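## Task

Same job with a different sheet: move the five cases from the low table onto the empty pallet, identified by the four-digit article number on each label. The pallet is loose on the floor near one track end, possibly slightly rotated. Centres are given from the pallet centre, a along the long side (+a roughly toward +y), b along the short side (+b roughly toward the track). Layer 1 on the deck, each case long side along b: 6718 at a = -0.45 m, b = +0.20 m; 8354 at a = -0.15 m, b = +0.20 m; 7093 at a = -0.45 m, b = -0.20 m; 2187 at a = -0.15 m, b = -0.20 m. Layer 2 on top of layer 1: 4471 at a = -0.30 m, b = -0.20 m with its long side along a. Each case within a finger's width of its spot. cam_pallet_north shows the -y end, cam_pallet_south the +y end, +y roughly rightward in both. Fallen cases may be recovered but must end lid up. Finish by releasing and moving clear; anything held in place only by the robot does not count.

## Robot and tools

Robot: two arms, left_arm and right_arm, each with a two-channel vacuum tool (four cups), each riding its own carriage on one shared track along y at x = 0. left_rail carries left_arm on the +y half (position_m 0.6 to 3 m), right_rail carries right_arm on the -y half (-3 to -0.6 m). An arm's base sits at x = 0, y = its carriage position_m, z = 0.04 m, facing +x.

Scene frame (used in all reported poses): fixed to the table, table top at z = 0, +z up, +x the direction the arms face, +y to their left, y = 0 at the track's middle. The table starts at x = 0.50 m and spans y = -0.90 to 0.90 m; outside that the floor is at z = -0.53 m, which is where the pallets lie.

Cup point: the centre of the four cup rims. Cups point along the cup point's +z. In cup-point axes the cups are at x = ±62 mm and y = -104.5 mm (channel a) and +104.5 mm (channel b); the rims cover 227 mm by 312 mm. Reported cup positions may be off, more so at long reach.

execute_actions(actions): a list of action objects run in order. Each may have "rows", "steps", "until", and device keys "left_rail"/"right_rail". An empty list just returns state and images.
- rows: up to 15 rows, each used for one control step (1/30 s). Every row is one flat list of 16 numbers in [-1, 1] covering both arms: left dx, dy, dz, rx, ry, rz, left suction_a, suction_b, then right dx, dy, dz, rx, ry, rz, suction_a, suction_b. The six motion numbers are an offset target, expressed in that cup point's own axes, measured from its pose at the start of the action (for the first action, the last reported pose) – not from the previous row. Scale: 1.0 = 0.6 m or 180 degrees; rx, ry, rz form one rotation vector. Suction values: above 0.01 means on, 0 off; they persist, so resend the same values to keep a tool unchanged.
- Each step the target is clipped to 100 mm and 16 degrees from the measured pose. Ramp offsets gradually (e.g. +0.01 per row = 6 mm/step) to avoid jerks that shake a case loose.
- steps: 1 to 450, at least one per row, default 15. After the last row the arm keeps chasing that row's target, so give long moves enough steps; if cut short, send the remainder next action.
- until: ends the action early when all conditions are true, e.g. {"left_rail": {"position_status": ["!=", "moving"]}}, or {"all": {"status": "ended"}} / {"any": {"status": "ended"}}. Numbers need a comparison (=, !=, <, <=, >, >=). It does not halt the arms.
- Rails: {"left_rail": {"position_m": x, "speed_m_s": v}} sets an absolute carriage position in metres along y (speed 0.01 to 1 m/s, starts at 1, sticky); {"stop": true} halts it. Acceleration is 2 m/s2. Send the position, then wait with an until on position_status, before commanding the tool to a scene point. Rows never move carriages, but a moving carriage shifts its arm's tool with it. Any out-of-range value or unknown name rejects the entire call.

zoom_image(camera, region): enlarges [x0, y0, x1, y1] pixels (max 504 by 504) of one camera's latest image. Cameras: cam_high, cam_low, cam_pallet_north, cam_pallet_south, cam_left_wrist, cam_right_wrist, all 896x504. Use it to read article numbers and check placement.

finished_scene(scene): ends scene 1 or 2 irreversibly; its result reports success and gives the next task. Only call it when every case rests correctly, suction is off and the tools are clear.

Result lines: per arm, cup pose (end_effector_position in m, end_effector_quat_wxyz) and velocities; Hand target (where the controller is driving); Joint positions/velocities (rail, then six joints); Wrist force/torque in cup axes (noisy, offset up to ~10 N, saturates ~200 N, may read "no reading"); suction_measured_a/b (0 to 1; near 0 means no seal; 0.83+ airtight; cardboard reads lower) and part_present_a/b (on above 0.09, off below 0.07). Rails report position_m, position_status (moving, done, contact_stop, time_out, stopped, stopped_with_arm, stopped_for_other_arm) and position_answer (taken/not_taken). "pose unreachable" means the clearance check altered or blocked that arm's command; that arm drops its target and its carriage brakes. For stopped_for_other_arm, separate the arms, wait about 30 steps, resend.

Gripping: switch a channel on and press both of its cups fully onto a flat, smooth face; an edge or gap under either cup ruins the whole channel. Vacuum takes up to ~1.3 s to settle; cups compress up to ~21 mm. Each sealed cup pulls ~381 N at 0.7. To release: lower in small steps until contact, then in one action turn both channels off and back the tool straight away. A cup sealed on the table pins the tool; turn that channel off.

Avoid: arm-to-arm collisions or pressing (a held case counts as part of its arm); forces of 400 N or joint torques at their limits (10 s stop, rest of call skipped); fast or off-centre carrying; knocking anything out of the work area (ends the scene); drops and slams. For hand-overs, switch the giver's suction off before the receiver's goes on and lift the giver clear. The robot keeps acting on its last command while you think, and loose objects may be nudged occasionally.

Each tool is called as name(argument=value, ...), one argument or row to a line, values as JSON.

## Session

execute_actions(
  actions=[],
)

Scene clock: 0.00 s.
left_arm: end_effector_position=(+0.8494, +1.1146, +0.4381) suction_measured_a=0.00 part_present_a=0 suction_measured_b=0.00 part_present_b=0 end_effector_quat_wxyz=(-0.002, +0.000, +1.000, +0.000) end_effector_velocity=(+0.000, -0.000, -0.000) end_effector_angular_velocity=(+0.000, +0.000, -0.000) | right_arm: end_effector_position=(+0.8504, -0.6713, +0.4402) suction_measured_a=0.00 part_present_a=0 suction_measured_b=0.00 part_present_b=0 end_effector_quat_wxyz=(-0.000, -0.000, +1.000, -0.000) end_effector_velocity=(-0.000, +0.000, +0.000) end_effector_angular_velocity=(-0.000, -0.000, +0.000)
Joint positions: left_arm=[ 1.116 -0.24  -1.497  2.092 -2.163 -1.571  1.331] | right_arm=[-0.67  -0.24  -1.498  2.091 -2.163 -1.572  1.33 ]
Joint velocities: left_arm=[ 0. -0.  0. -0.  0.  0.  0.] | right_arm=[ 0.  0. -0.  0. -0.  0.  0.]
Wrist force (N, on the end effector, along its own x y z axes, offset not removed): no reading
Wrist torque (N m, same axes, about the end effector's origin, offset not removed): no reading
Hand target (left_arm): +0.849, +1.115, +0.438; -0.002, +0.000, +1.000, +0.000
Hand target (right_arm): +0.850, -0.671, +0.440; -0.000, -0.000, +1.000, -0.000
left_rail: position_m=1.116 position_m_goal=1.116 speed_m_s=1.00 position_status=done position_answer=taken refusals=0
right_rail: position_m=-0.670 position_m_goal=-0.670 speed_m_s=1.00 position_status=done position_answer=taken refusals=0

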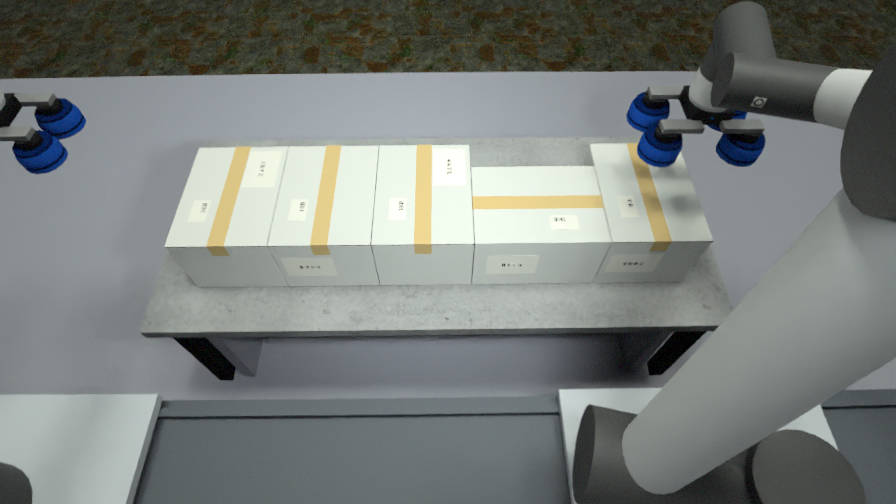

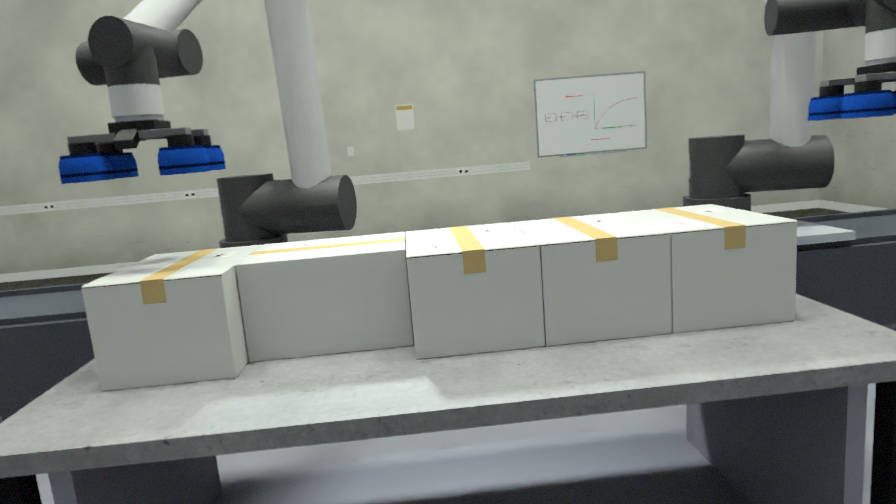

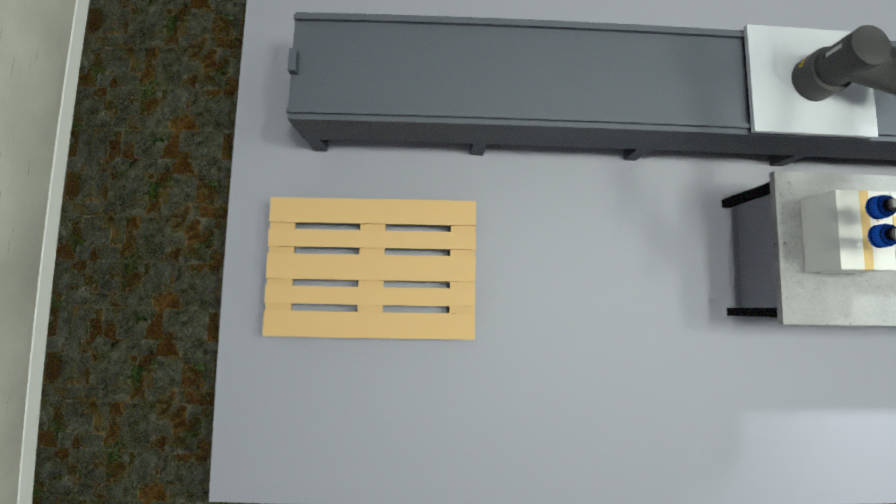

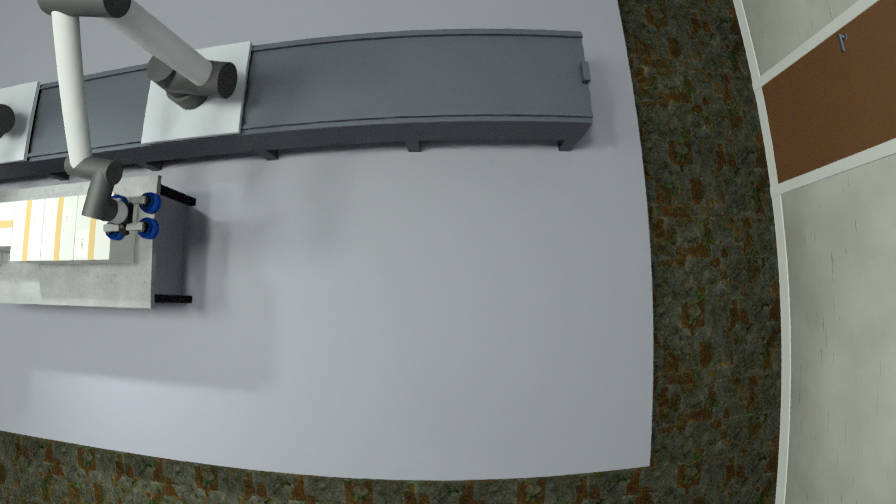

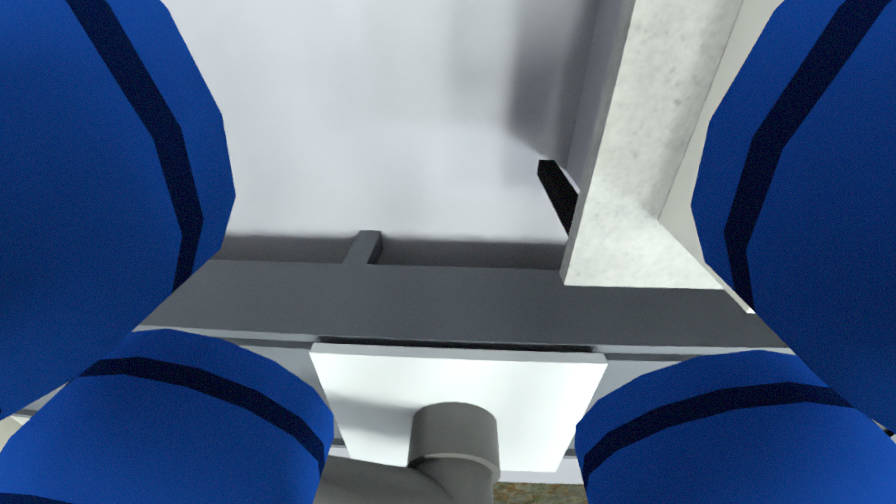

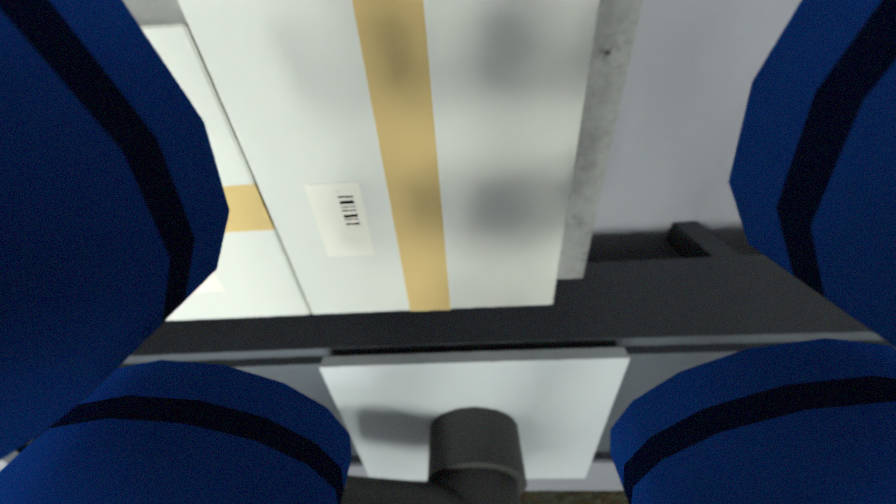

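zoom_image(
  camera="cam_high",
  region=[230, 140, 480, 290],
)

zoom_image(
  camera="cam_high",
  region=[480, 240, 670, 290],
)

zoom_image(
  camera="cam_pallet_north",
  region=[245, 185, 405, 345],
)

Region (230, 140, 480, 290) of cam_high's 896x504 image, scaled by 2.016, with more detail than that image has; it fills the top 302 rows of this view, and the rest is white.

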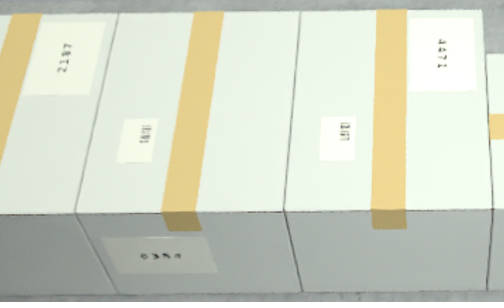

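Region (480, 240, 670, 290) of cam_high's 896x504 image, scaled by 2.653, with more detail than that image has; it fills the top 133 rows of this view, and the rest is white.

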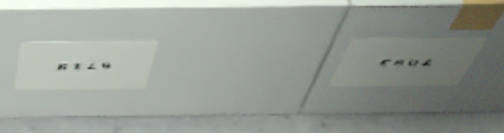

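Region (245, 185, 405, 345) of cam_pallet_north's 896x504 image, scaled by 3.150, with more detail than that image has.

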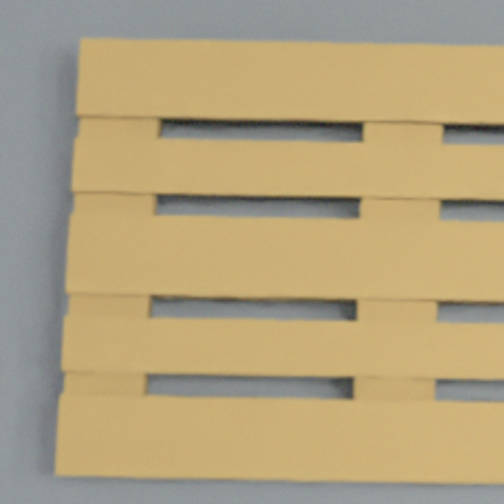

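execute_actions(
  actions=[
    {"left_rail":{"position_m":2.8},"rows":[[0,0,0,0,0,0,0,0,0.017,0.085,0.19,0,0,-0.5,0,0]],"steps":56},
  ],
)

Scene clock: 9.30 s.
left_arm: end_effector_position=(+0.8494, +2.6784, +0.4381) suction_measured_a=0.00 part_present_a=0 suction_measured_b=0.00 part_present_b=0 end_effector_quat_wxyz=(-0.002, +0.000, +1.000, +0.000) end_effector_velocity=(+0.000, +0.698, -0.000) end_effector_angular_velocity=(+0.000, +0.000, +0.000) | right_arm: end_effector_position=(+0.8404, -0.6203, +0.3261) suction_measured_a=0.00 part_present_a=0 suction_measured_b=0.00 part_present_b=0 end_effector_quat_wxyz=(+0.001, +0.707, -0.707, -0.000) end_effector_velocity=(-0.000, -0.000, +0.000) end_effector_angular_velocity=(+0.000, -0.000, +0.002)
Joint positions: left_arm=[ 2.68  -0.24  -1.497  2.092 -2.163 -1.571  1.331] | right_arm=[-0.67  -0.182 -1.407  2.187 -2.35  -1.572 -0.182]
Joint velocities: left_arm=[ 0.698  0.     0.    -0.     0.     0.     0.   ] | right_arm=[ 0.    -0.    -0.     0.     0.     0.    -0.002]
Wrist force (N, on the end effector, along its own x y z axes, offset not removed): left_arm=[-4.7 4.0 -0.3] | right_arm=[8.1 -3.3 -2.0]
Wrist torque (N m, same axes, about the end effector's origin, offset not removed): left_arm=[0.46 0.74 -0.11] | right_arm=[-0.20 -0.97 0.27]
Hand target (left_arm): +0.849, +2.708, +0.438; -0.002, +0.000, +1.000, +0.000
Hand target (right_arm): +0.840, -0.620, +0.326; +0.001, +0.707, -0.707, -0.000
Off the commanded pose (left_arm): 0.000 m, 0 deg.
Off the commanded pose (right_arm): 0.000 m, 0 deg.
left_rail: position_m=2.680 position_m_goal=2.800 speed_m_s=1.00 position_status=moving position_answer=taken refusals=0
right_rail: position_m=-0.670 position_m_goal=-0.670 speed_m_s=1.00 position_status=done position_answer=taken refusals=0

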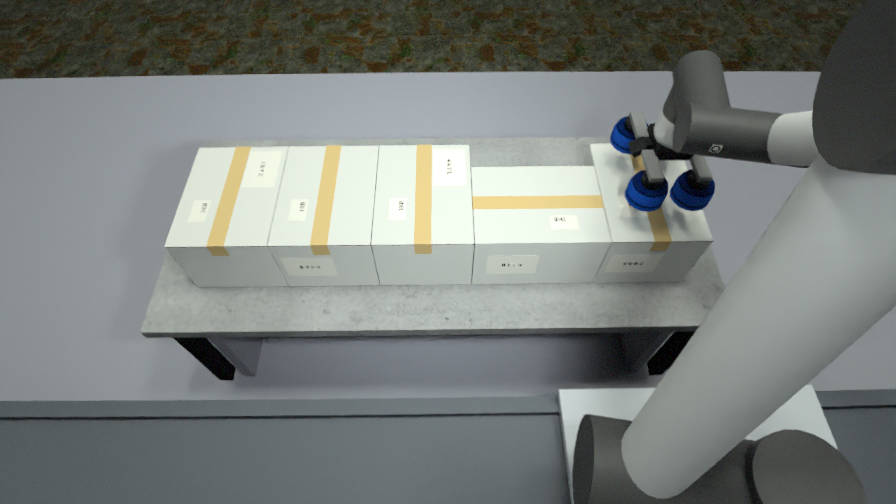

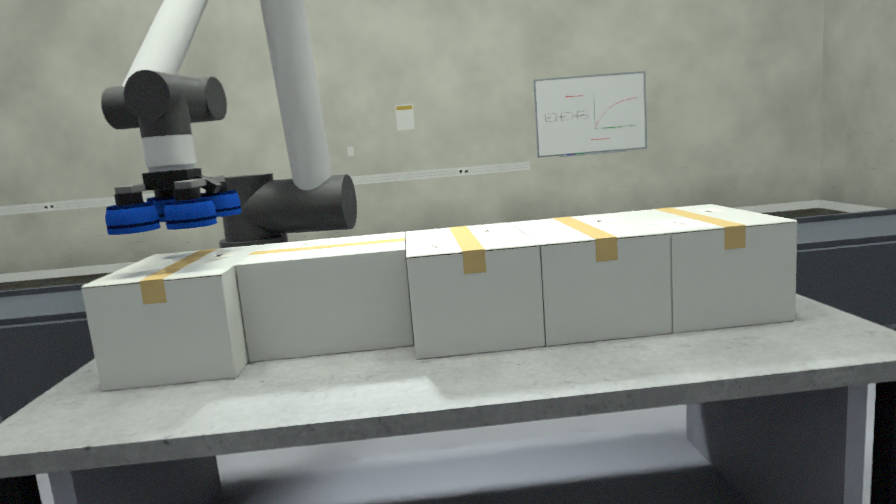

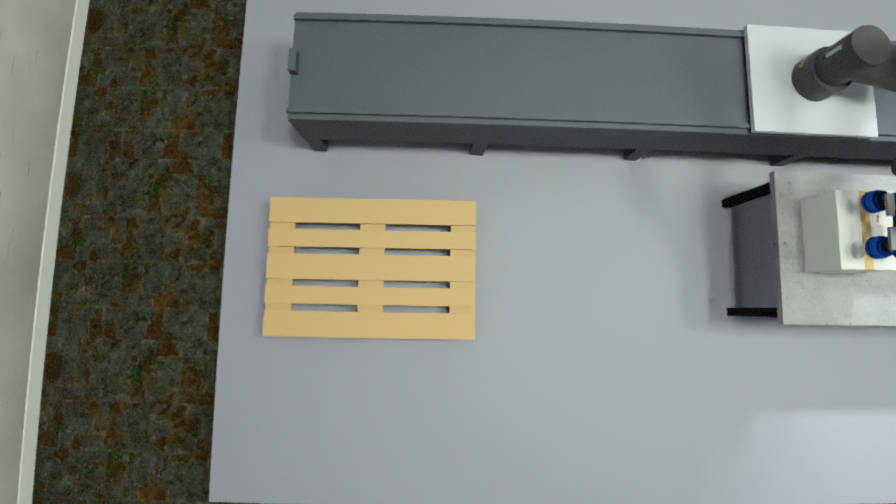

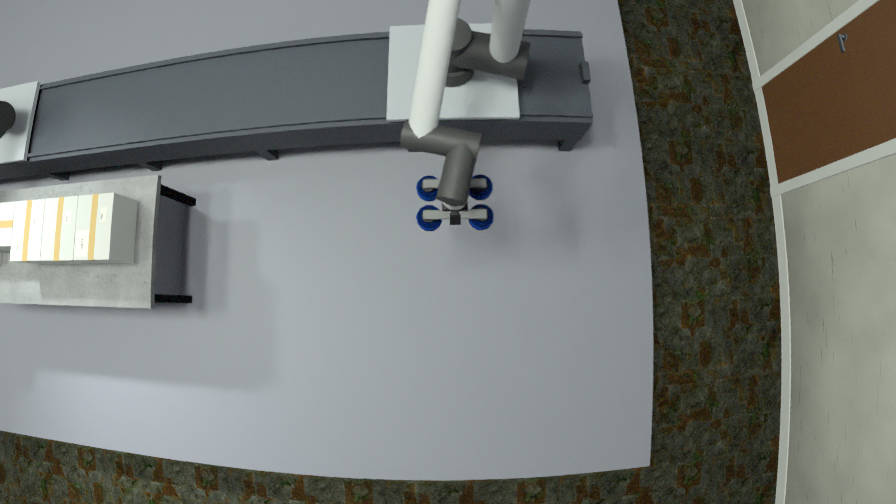

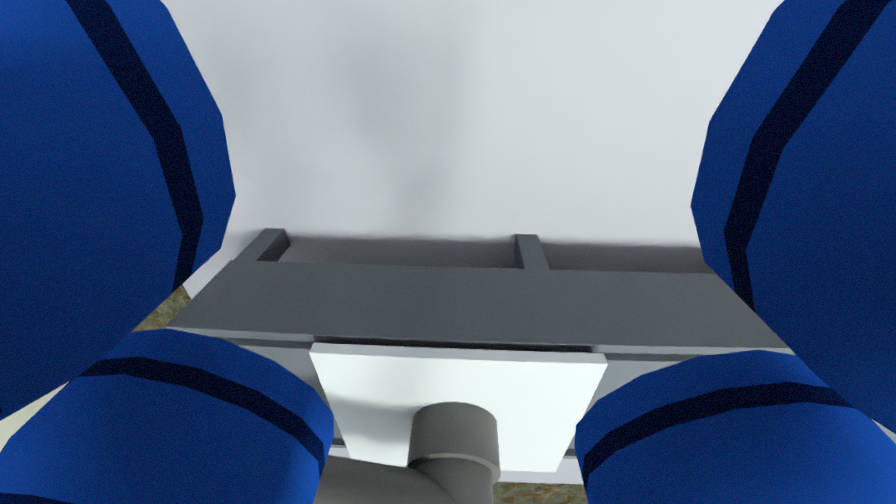

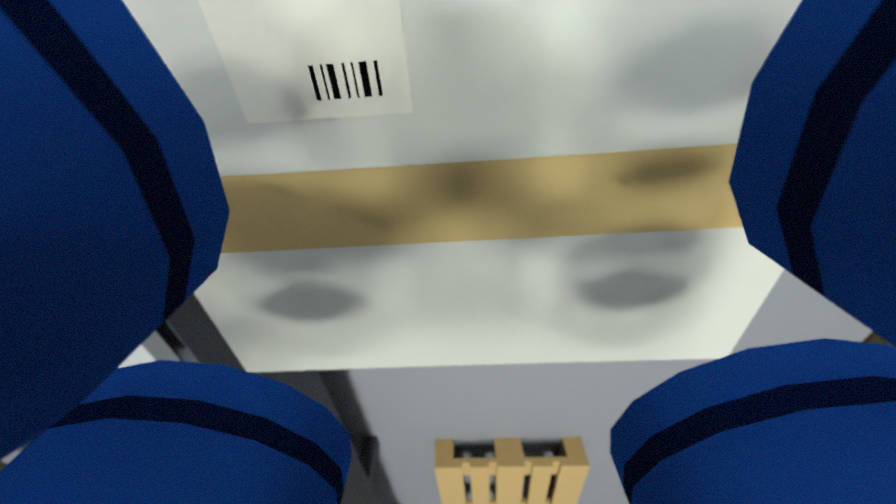

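execute_actions(
  actions=[],
)

Scene clock: 30.00 s.
left_arm: end_effector_position=(+0.8494, +2.7988, +0.4381) suction_measured_a=0.00 part_present_a=0 suction_measured_b=0.00 part_present_b=0 end_effector_quat_wxyz=(-0.002, +0.000, +1.000, +0.000) end_effector_velocity=(-0.000, -0.000, +0.000) end_effector_angular_velocity=(-0.000, -0.000, -0.000) | right_arm: end_effector_position=(+0.8404, -0.6203, +0.3261) suction_measured_a=0.00 part_present_a=0 suction_measured_b=0.00 part_present_b=0 end_effector_quat_wxyz=(+0.001, +0.707, -0.707, -0.000) end_effector_velocity=(-0.000, +0.000, +0.000) end_effector_angular_velocity=(-0.000, -0.000, +0.000)
Joint positions: left_arm=[ 2.8   -0.24  -1.497  2.092 -2.163 -1.571  1.331] | right_arm=[-0.67  -0.182 -1.407  2.187 -2.35  -1.572 -0.182]
Joint velocities: left_arm=[ 0. -0. -0.  0. -0. -0. -0.] | right_arm=[ 0.  0. -0.  0.  0.  0. -0.]
Wrist force (N, on the end effector, along its own x y z axes, offset not removed): left_arm=[-2.5 3.3 7.7] | right_arm=[3.8 -1.2 -3.2]
Wrist torque (N m, same axes, about the end effector's origin, offset not removed): left_arm=[0.48 0.53 -0.19] | right_arm=[0.01 -0.19 0.22]
Hand target (left_arm): +0.849, +2.799, +0.438; -0.002, +0.000, +1.000, +0.000
Hand target (right_arm): +0.840, -0.620, +0.326; +0.001, +0.707, -0.707, -0.000
Off the commanded pose (left_arm): 0.000 m, 0 deg.
Off the commanded pose (right_arm): 0.000 m, 0 deg.
left_rail: position_m=2.800 position_m_goal=2.800 speed_m_s=1.00 position_status=done position_answer=taken refusals=0
right_rail: position_m=-0.670 position_m_goal=-0.670 speed_m_s=1.00 position_status=done position_answer=taken refusals=0

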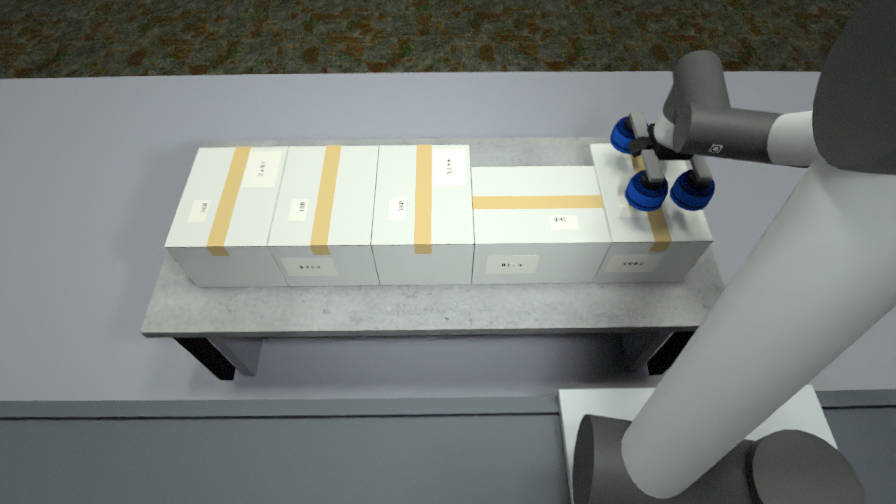

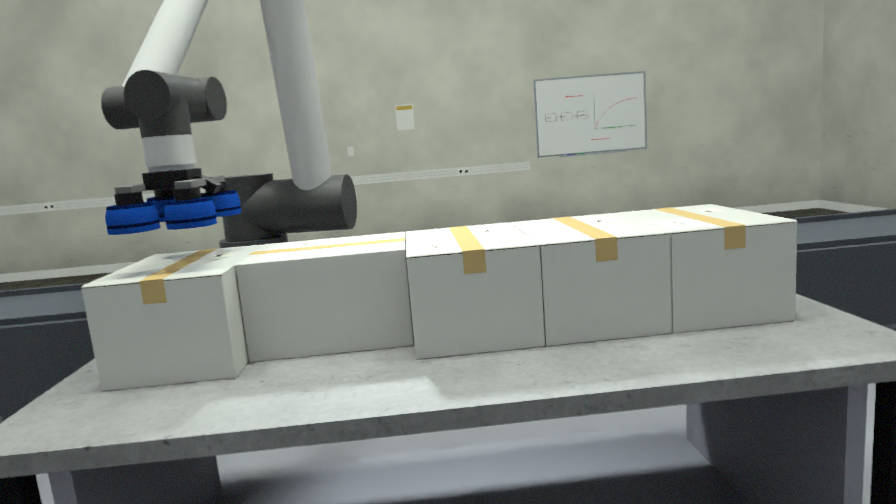

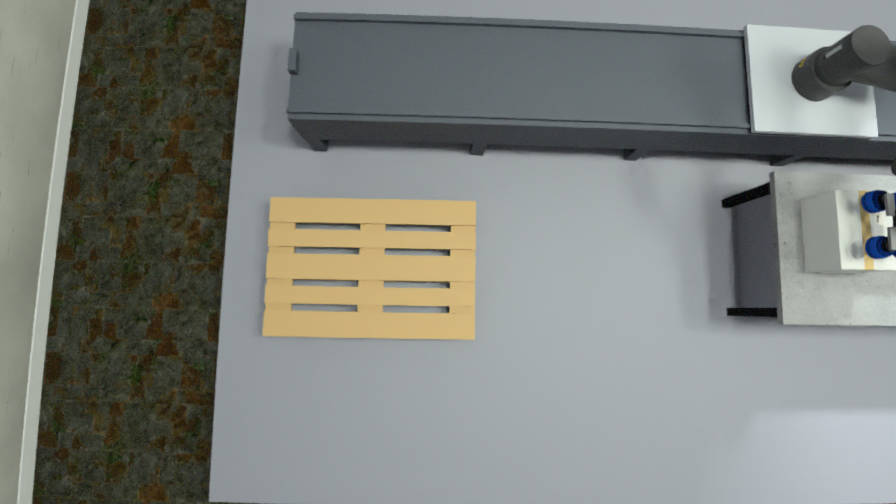

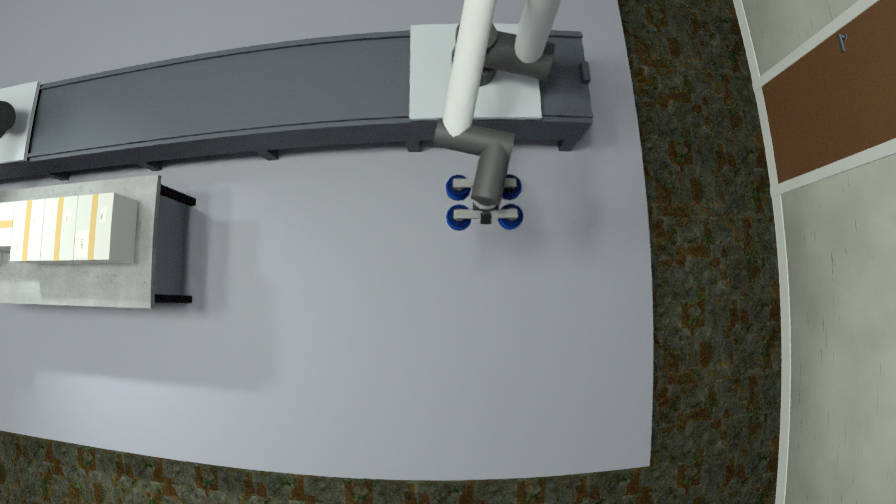

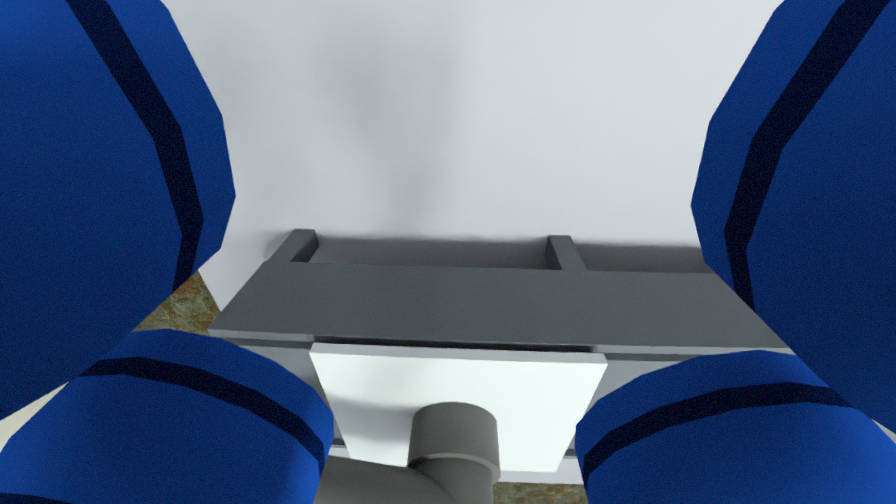

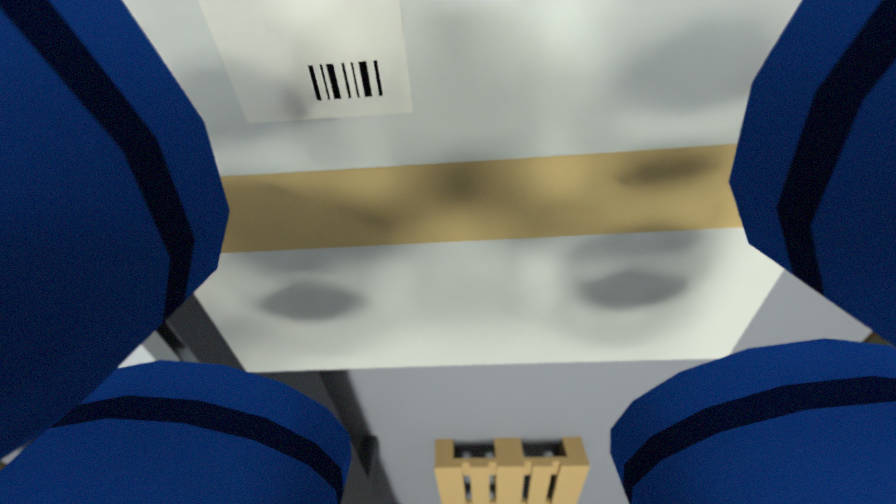

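zoom_image(
  camera="cam_high",
  region=[160,130,660,300],
)

execute_actions(
  actions=[
    {"rows":[[0,0,0,0,0,0,0,0,0,-0.005,0.03,0,0,0,0,0],[0,0,0,0,0,0,0,0,0,-0.013,0.07,0,0,0,0,0],[0,0,0,0,0,0,0,0,0,-0.013,0.11,0,0,0,0,0],[0,0,0,0,0,0,0,0,0,-0.013,0.15,0,0,0,0,0]],"steps":20},
  ],
)

Region (160, 130, 660, 300) of cam_high's 896x504 image, scaled by 1.008, with more detail than that image has; it fills the top 171 rows of this view, and the rest is white.

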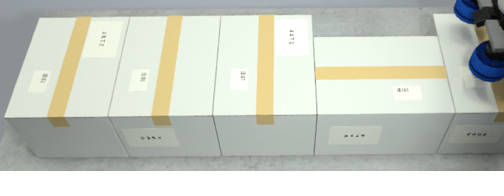

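Scene clock: 34.37 s.
left_arm: end_effector_position=(+0.8494, +2.7988, +0.4381) suction_measured_a=0.00 part_present_a=0 suction_measured_b=0.00 part_present_b=0 end_effector_quat_wxyz=(-0.002, +0.000, +1.000, +0.000) end_effector_velocity=(-0.000, -0.000, -0.000) end_effector_angular_velocity=(-0.000, +0.000, -0.000) | right_arm: end_effector_position=(+0.8480, -0.6203, +0.2368) suction_measured_a=0.00 part_present_a=0 suction_measured_b=0.00 part_present_b=0 end_effector_quat_wxyz=(+0.001, +0.707, -0.707, -0.000) end_effector_velocity=(+0.002, +0.000, -0.007) end_effector_angular_velocity=(-0.000, -0.002, +0.000)
Joint positions: left_arm=[ 2.8   -0.24  -1.497  2.092 -2.163 -1.571  1.331] | right_arm=[-0.67  -0.18  -1.303  2.229 -2.496 -1.572 -0.181]
Joint velocities: left_arm=[ 0. -0.  0.  0. -0. -0.  0.] | right_arm=[ 0.     0.001  0.009  0.002 -0.013 -0.     0.   ]
Wrist force (N, on the end effector, along its own x y z axes, offset not removed): left_arm=[-6.0 4.4 10.2] | right_arm=[5.2 4.9 6.8]
Wrist torque (N m, same axes, about the end effector's origin, offset not removed): left_arm=[0.90 1.09 -0.10] | right_arm=[1.05 -0.25 0.29]
Hand target (left_arm): +0.849, +2.799, +0.438; -0.002, +0.000, +1.000, +0.000
Hand target (right_arm): +0.848, -0.620, +0.236; +0.001, +0.707, -0.707, -0.000
Off the commanded pose (left_arm): 0.000 m, 0 deg.
Off the commanded pose (right_arm): 0.001 m, 0 deg.
left_rail: position_m=2.800 position_m_goal=2.800 speed_m_s=1.00 position_status=done position_answer=taken refusals=0
right_rail: position_m=-0.670 position_m_goal=-0.670 speed_m_s=1.00 position_status=done position_answer=taken refusals=0

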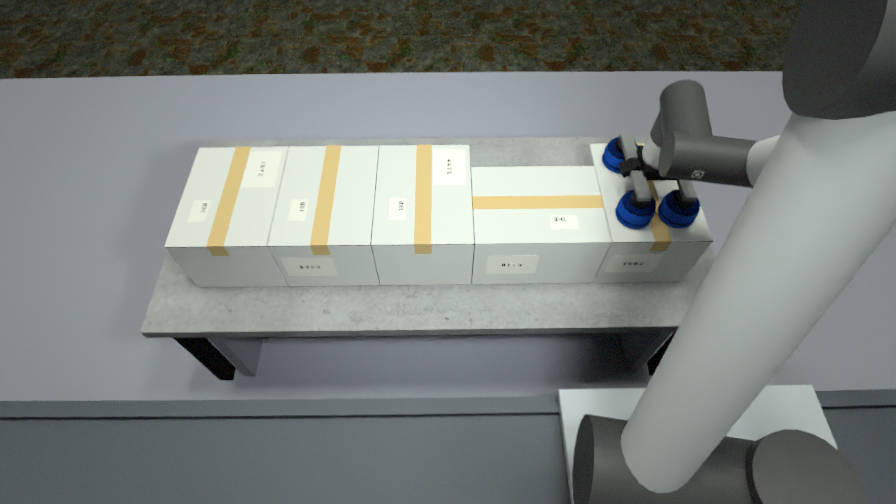

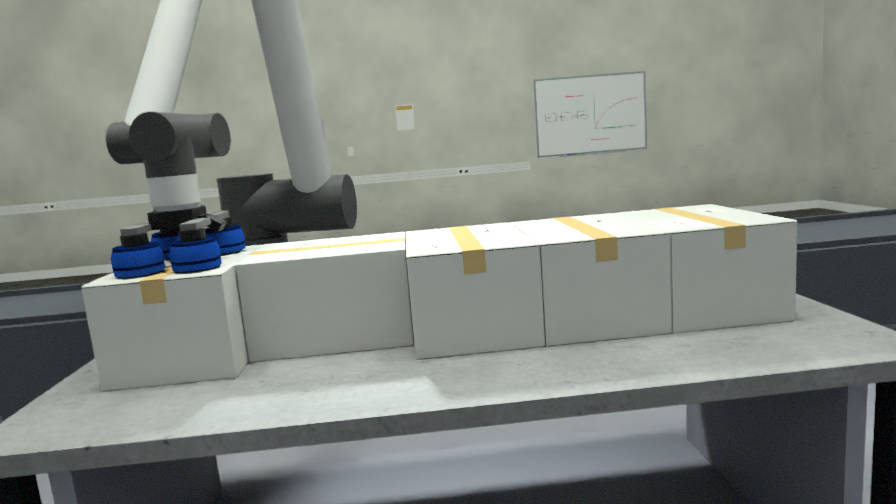

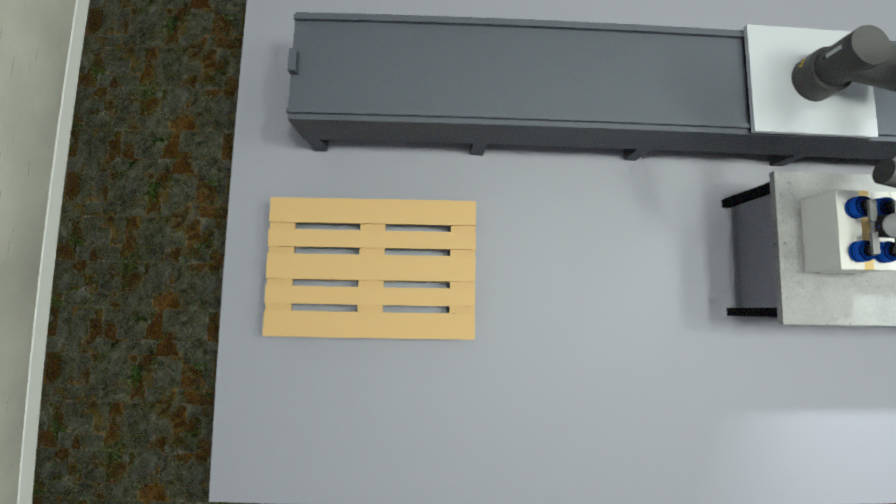

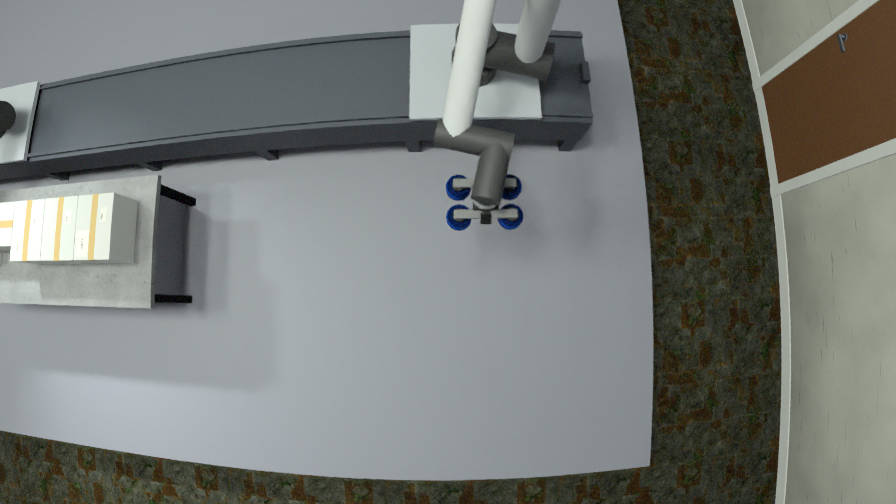

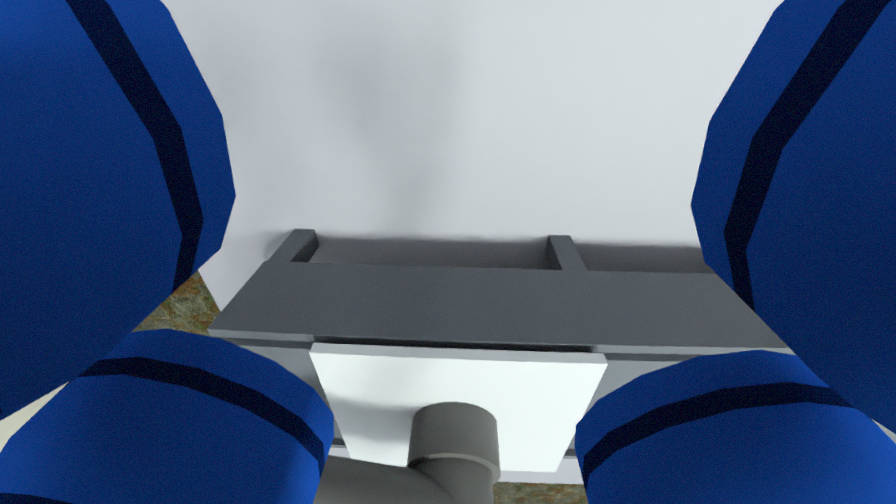

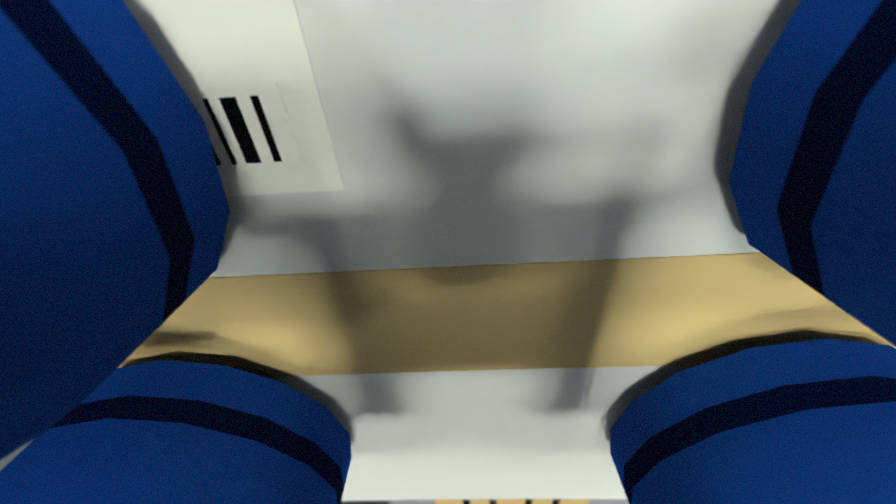

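execute_actions(
  actions=[
    {"rows":[[0,0,0,0,0,0,0,0,0,0,0.018,0,0,0,0,0]],"steps":10},
  ],
)

Scene clock: 36.37 s.
left_arm: end_effector_position=(+0.8494, +2.7988, +0.4381) suction_measured_a=0.00 part_present_a=0 suction_measured_b=0.00 part_present_b=0 end_effector_quat_wxyz=(-0.002, +0.000, +1.000, +0.000) end_effector_velocity=(+0.000, -0.000, -0.000) end_effector_angular_velocity=(+0.000, +0.000, -0.000) | right_arm: end_effector_position=(+0.8481, -0.6203, +0.2270) suction_measured_a=0.00 part_present_a=0 suction_measured_b=0.00 part_present_b=0 end_effector_quat_wxyz=(+0.000, +0.707, -0.707, +0.000) end_effector_velocity=(+0.000, -0.000, -0.007) end_effector_angular_velocity=(-0.000, -0.000, -0.000)
Joint positions: left_arm=[ 2.8   -0.24  -1.497  2.092 -2.163 -1.571  1.331] | right_arm=[-0.67  -0.18  -1.291  2.233 -2.512 -1.572 -0.18 ]
Joint velocities: left_arm=[ 0. -0.  0. -0.  0. -0.  0.] | right_arm=[ 0.    -0.     0.008  0.003 -0.012  0.     0.   ]
Wrist force (N, on the end effector, along its own x y z axes, offset not removed): left_arm=[0.0 3.7 7.9] | right_arm=[-0.8 10.5 -60.5]
Wrist torque (N m, same axes, about the end effector's origin, offset not removed): left_arm=[0.84 0.00 -0.13] | right_arm=[0.57 0.40 0.30]
Hand target (left_arm): +0.849, +2.799, +0.438; -0.002, +0.000, +1.000, +0.000
Hand target (right_arm): +0.848, -0.620, +0.226; +0.001, +0.707, -0.707, -0.000
Off the commanded pose (left_arm): 0.000 m, 0 deg.
Off the commanded pose (right_arm): 0.001 m, 0 deg.
left_rail: position_m=2.800 position_m_goal=2.800 speed_m_s=1.00 position_status=done position_answer=taken refusals=0
right_rail: position_m=-0.670 position_m_goal=-0.670 speed_m_s=1.00 position_status=done position_answer=taken refusals=0

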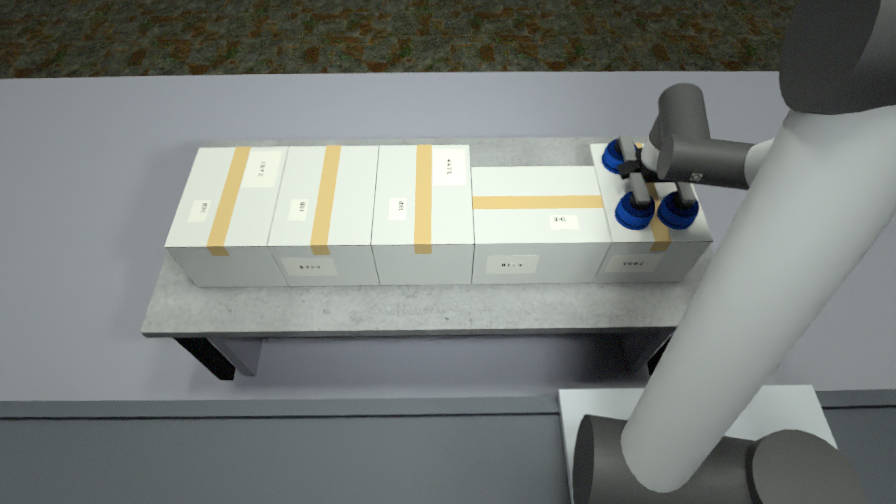

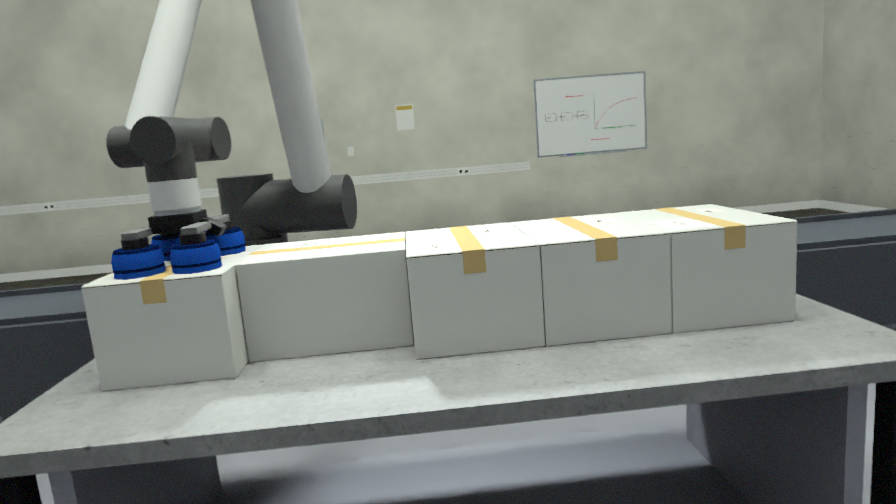

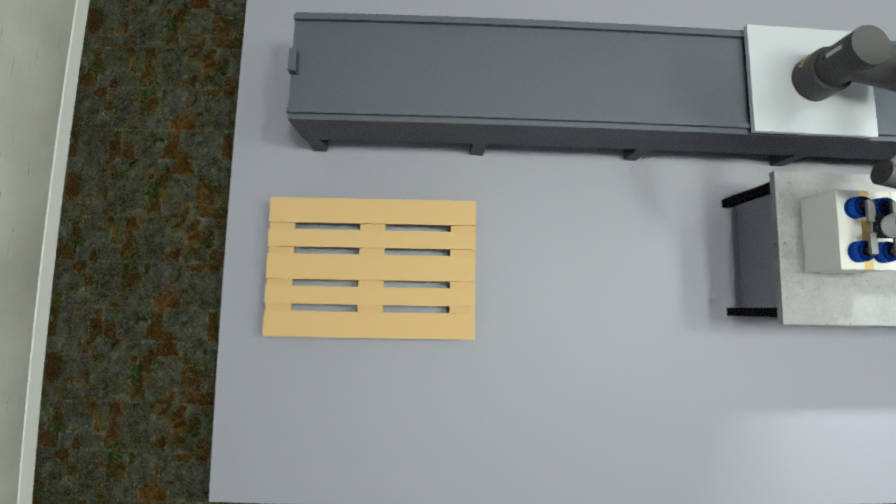

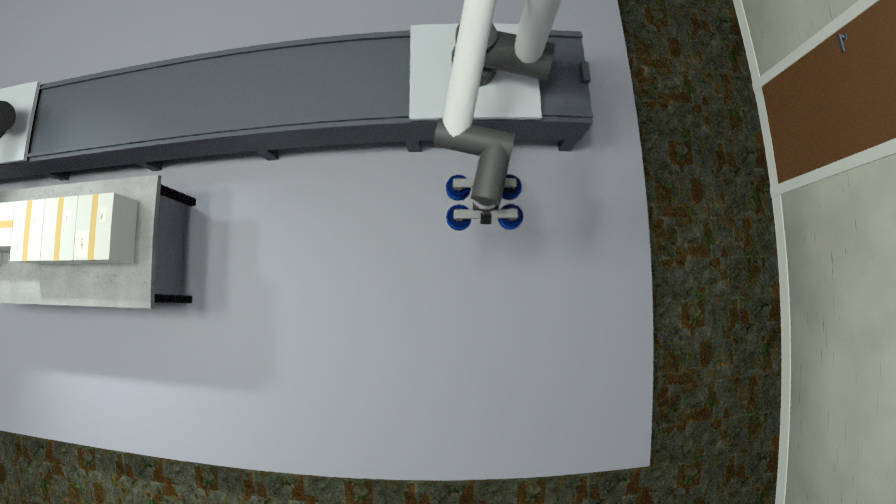

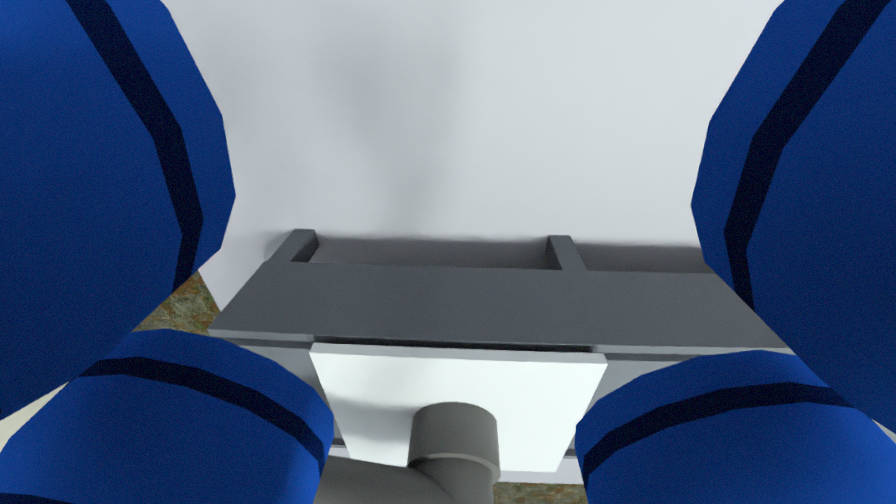

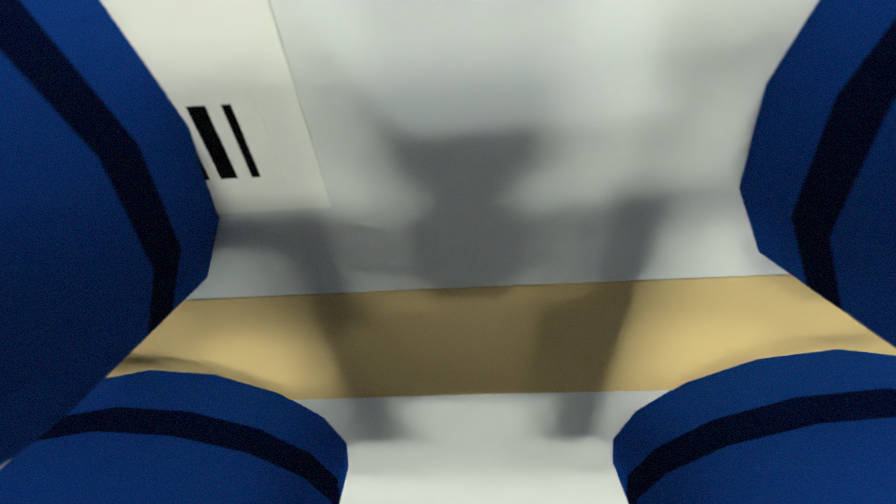

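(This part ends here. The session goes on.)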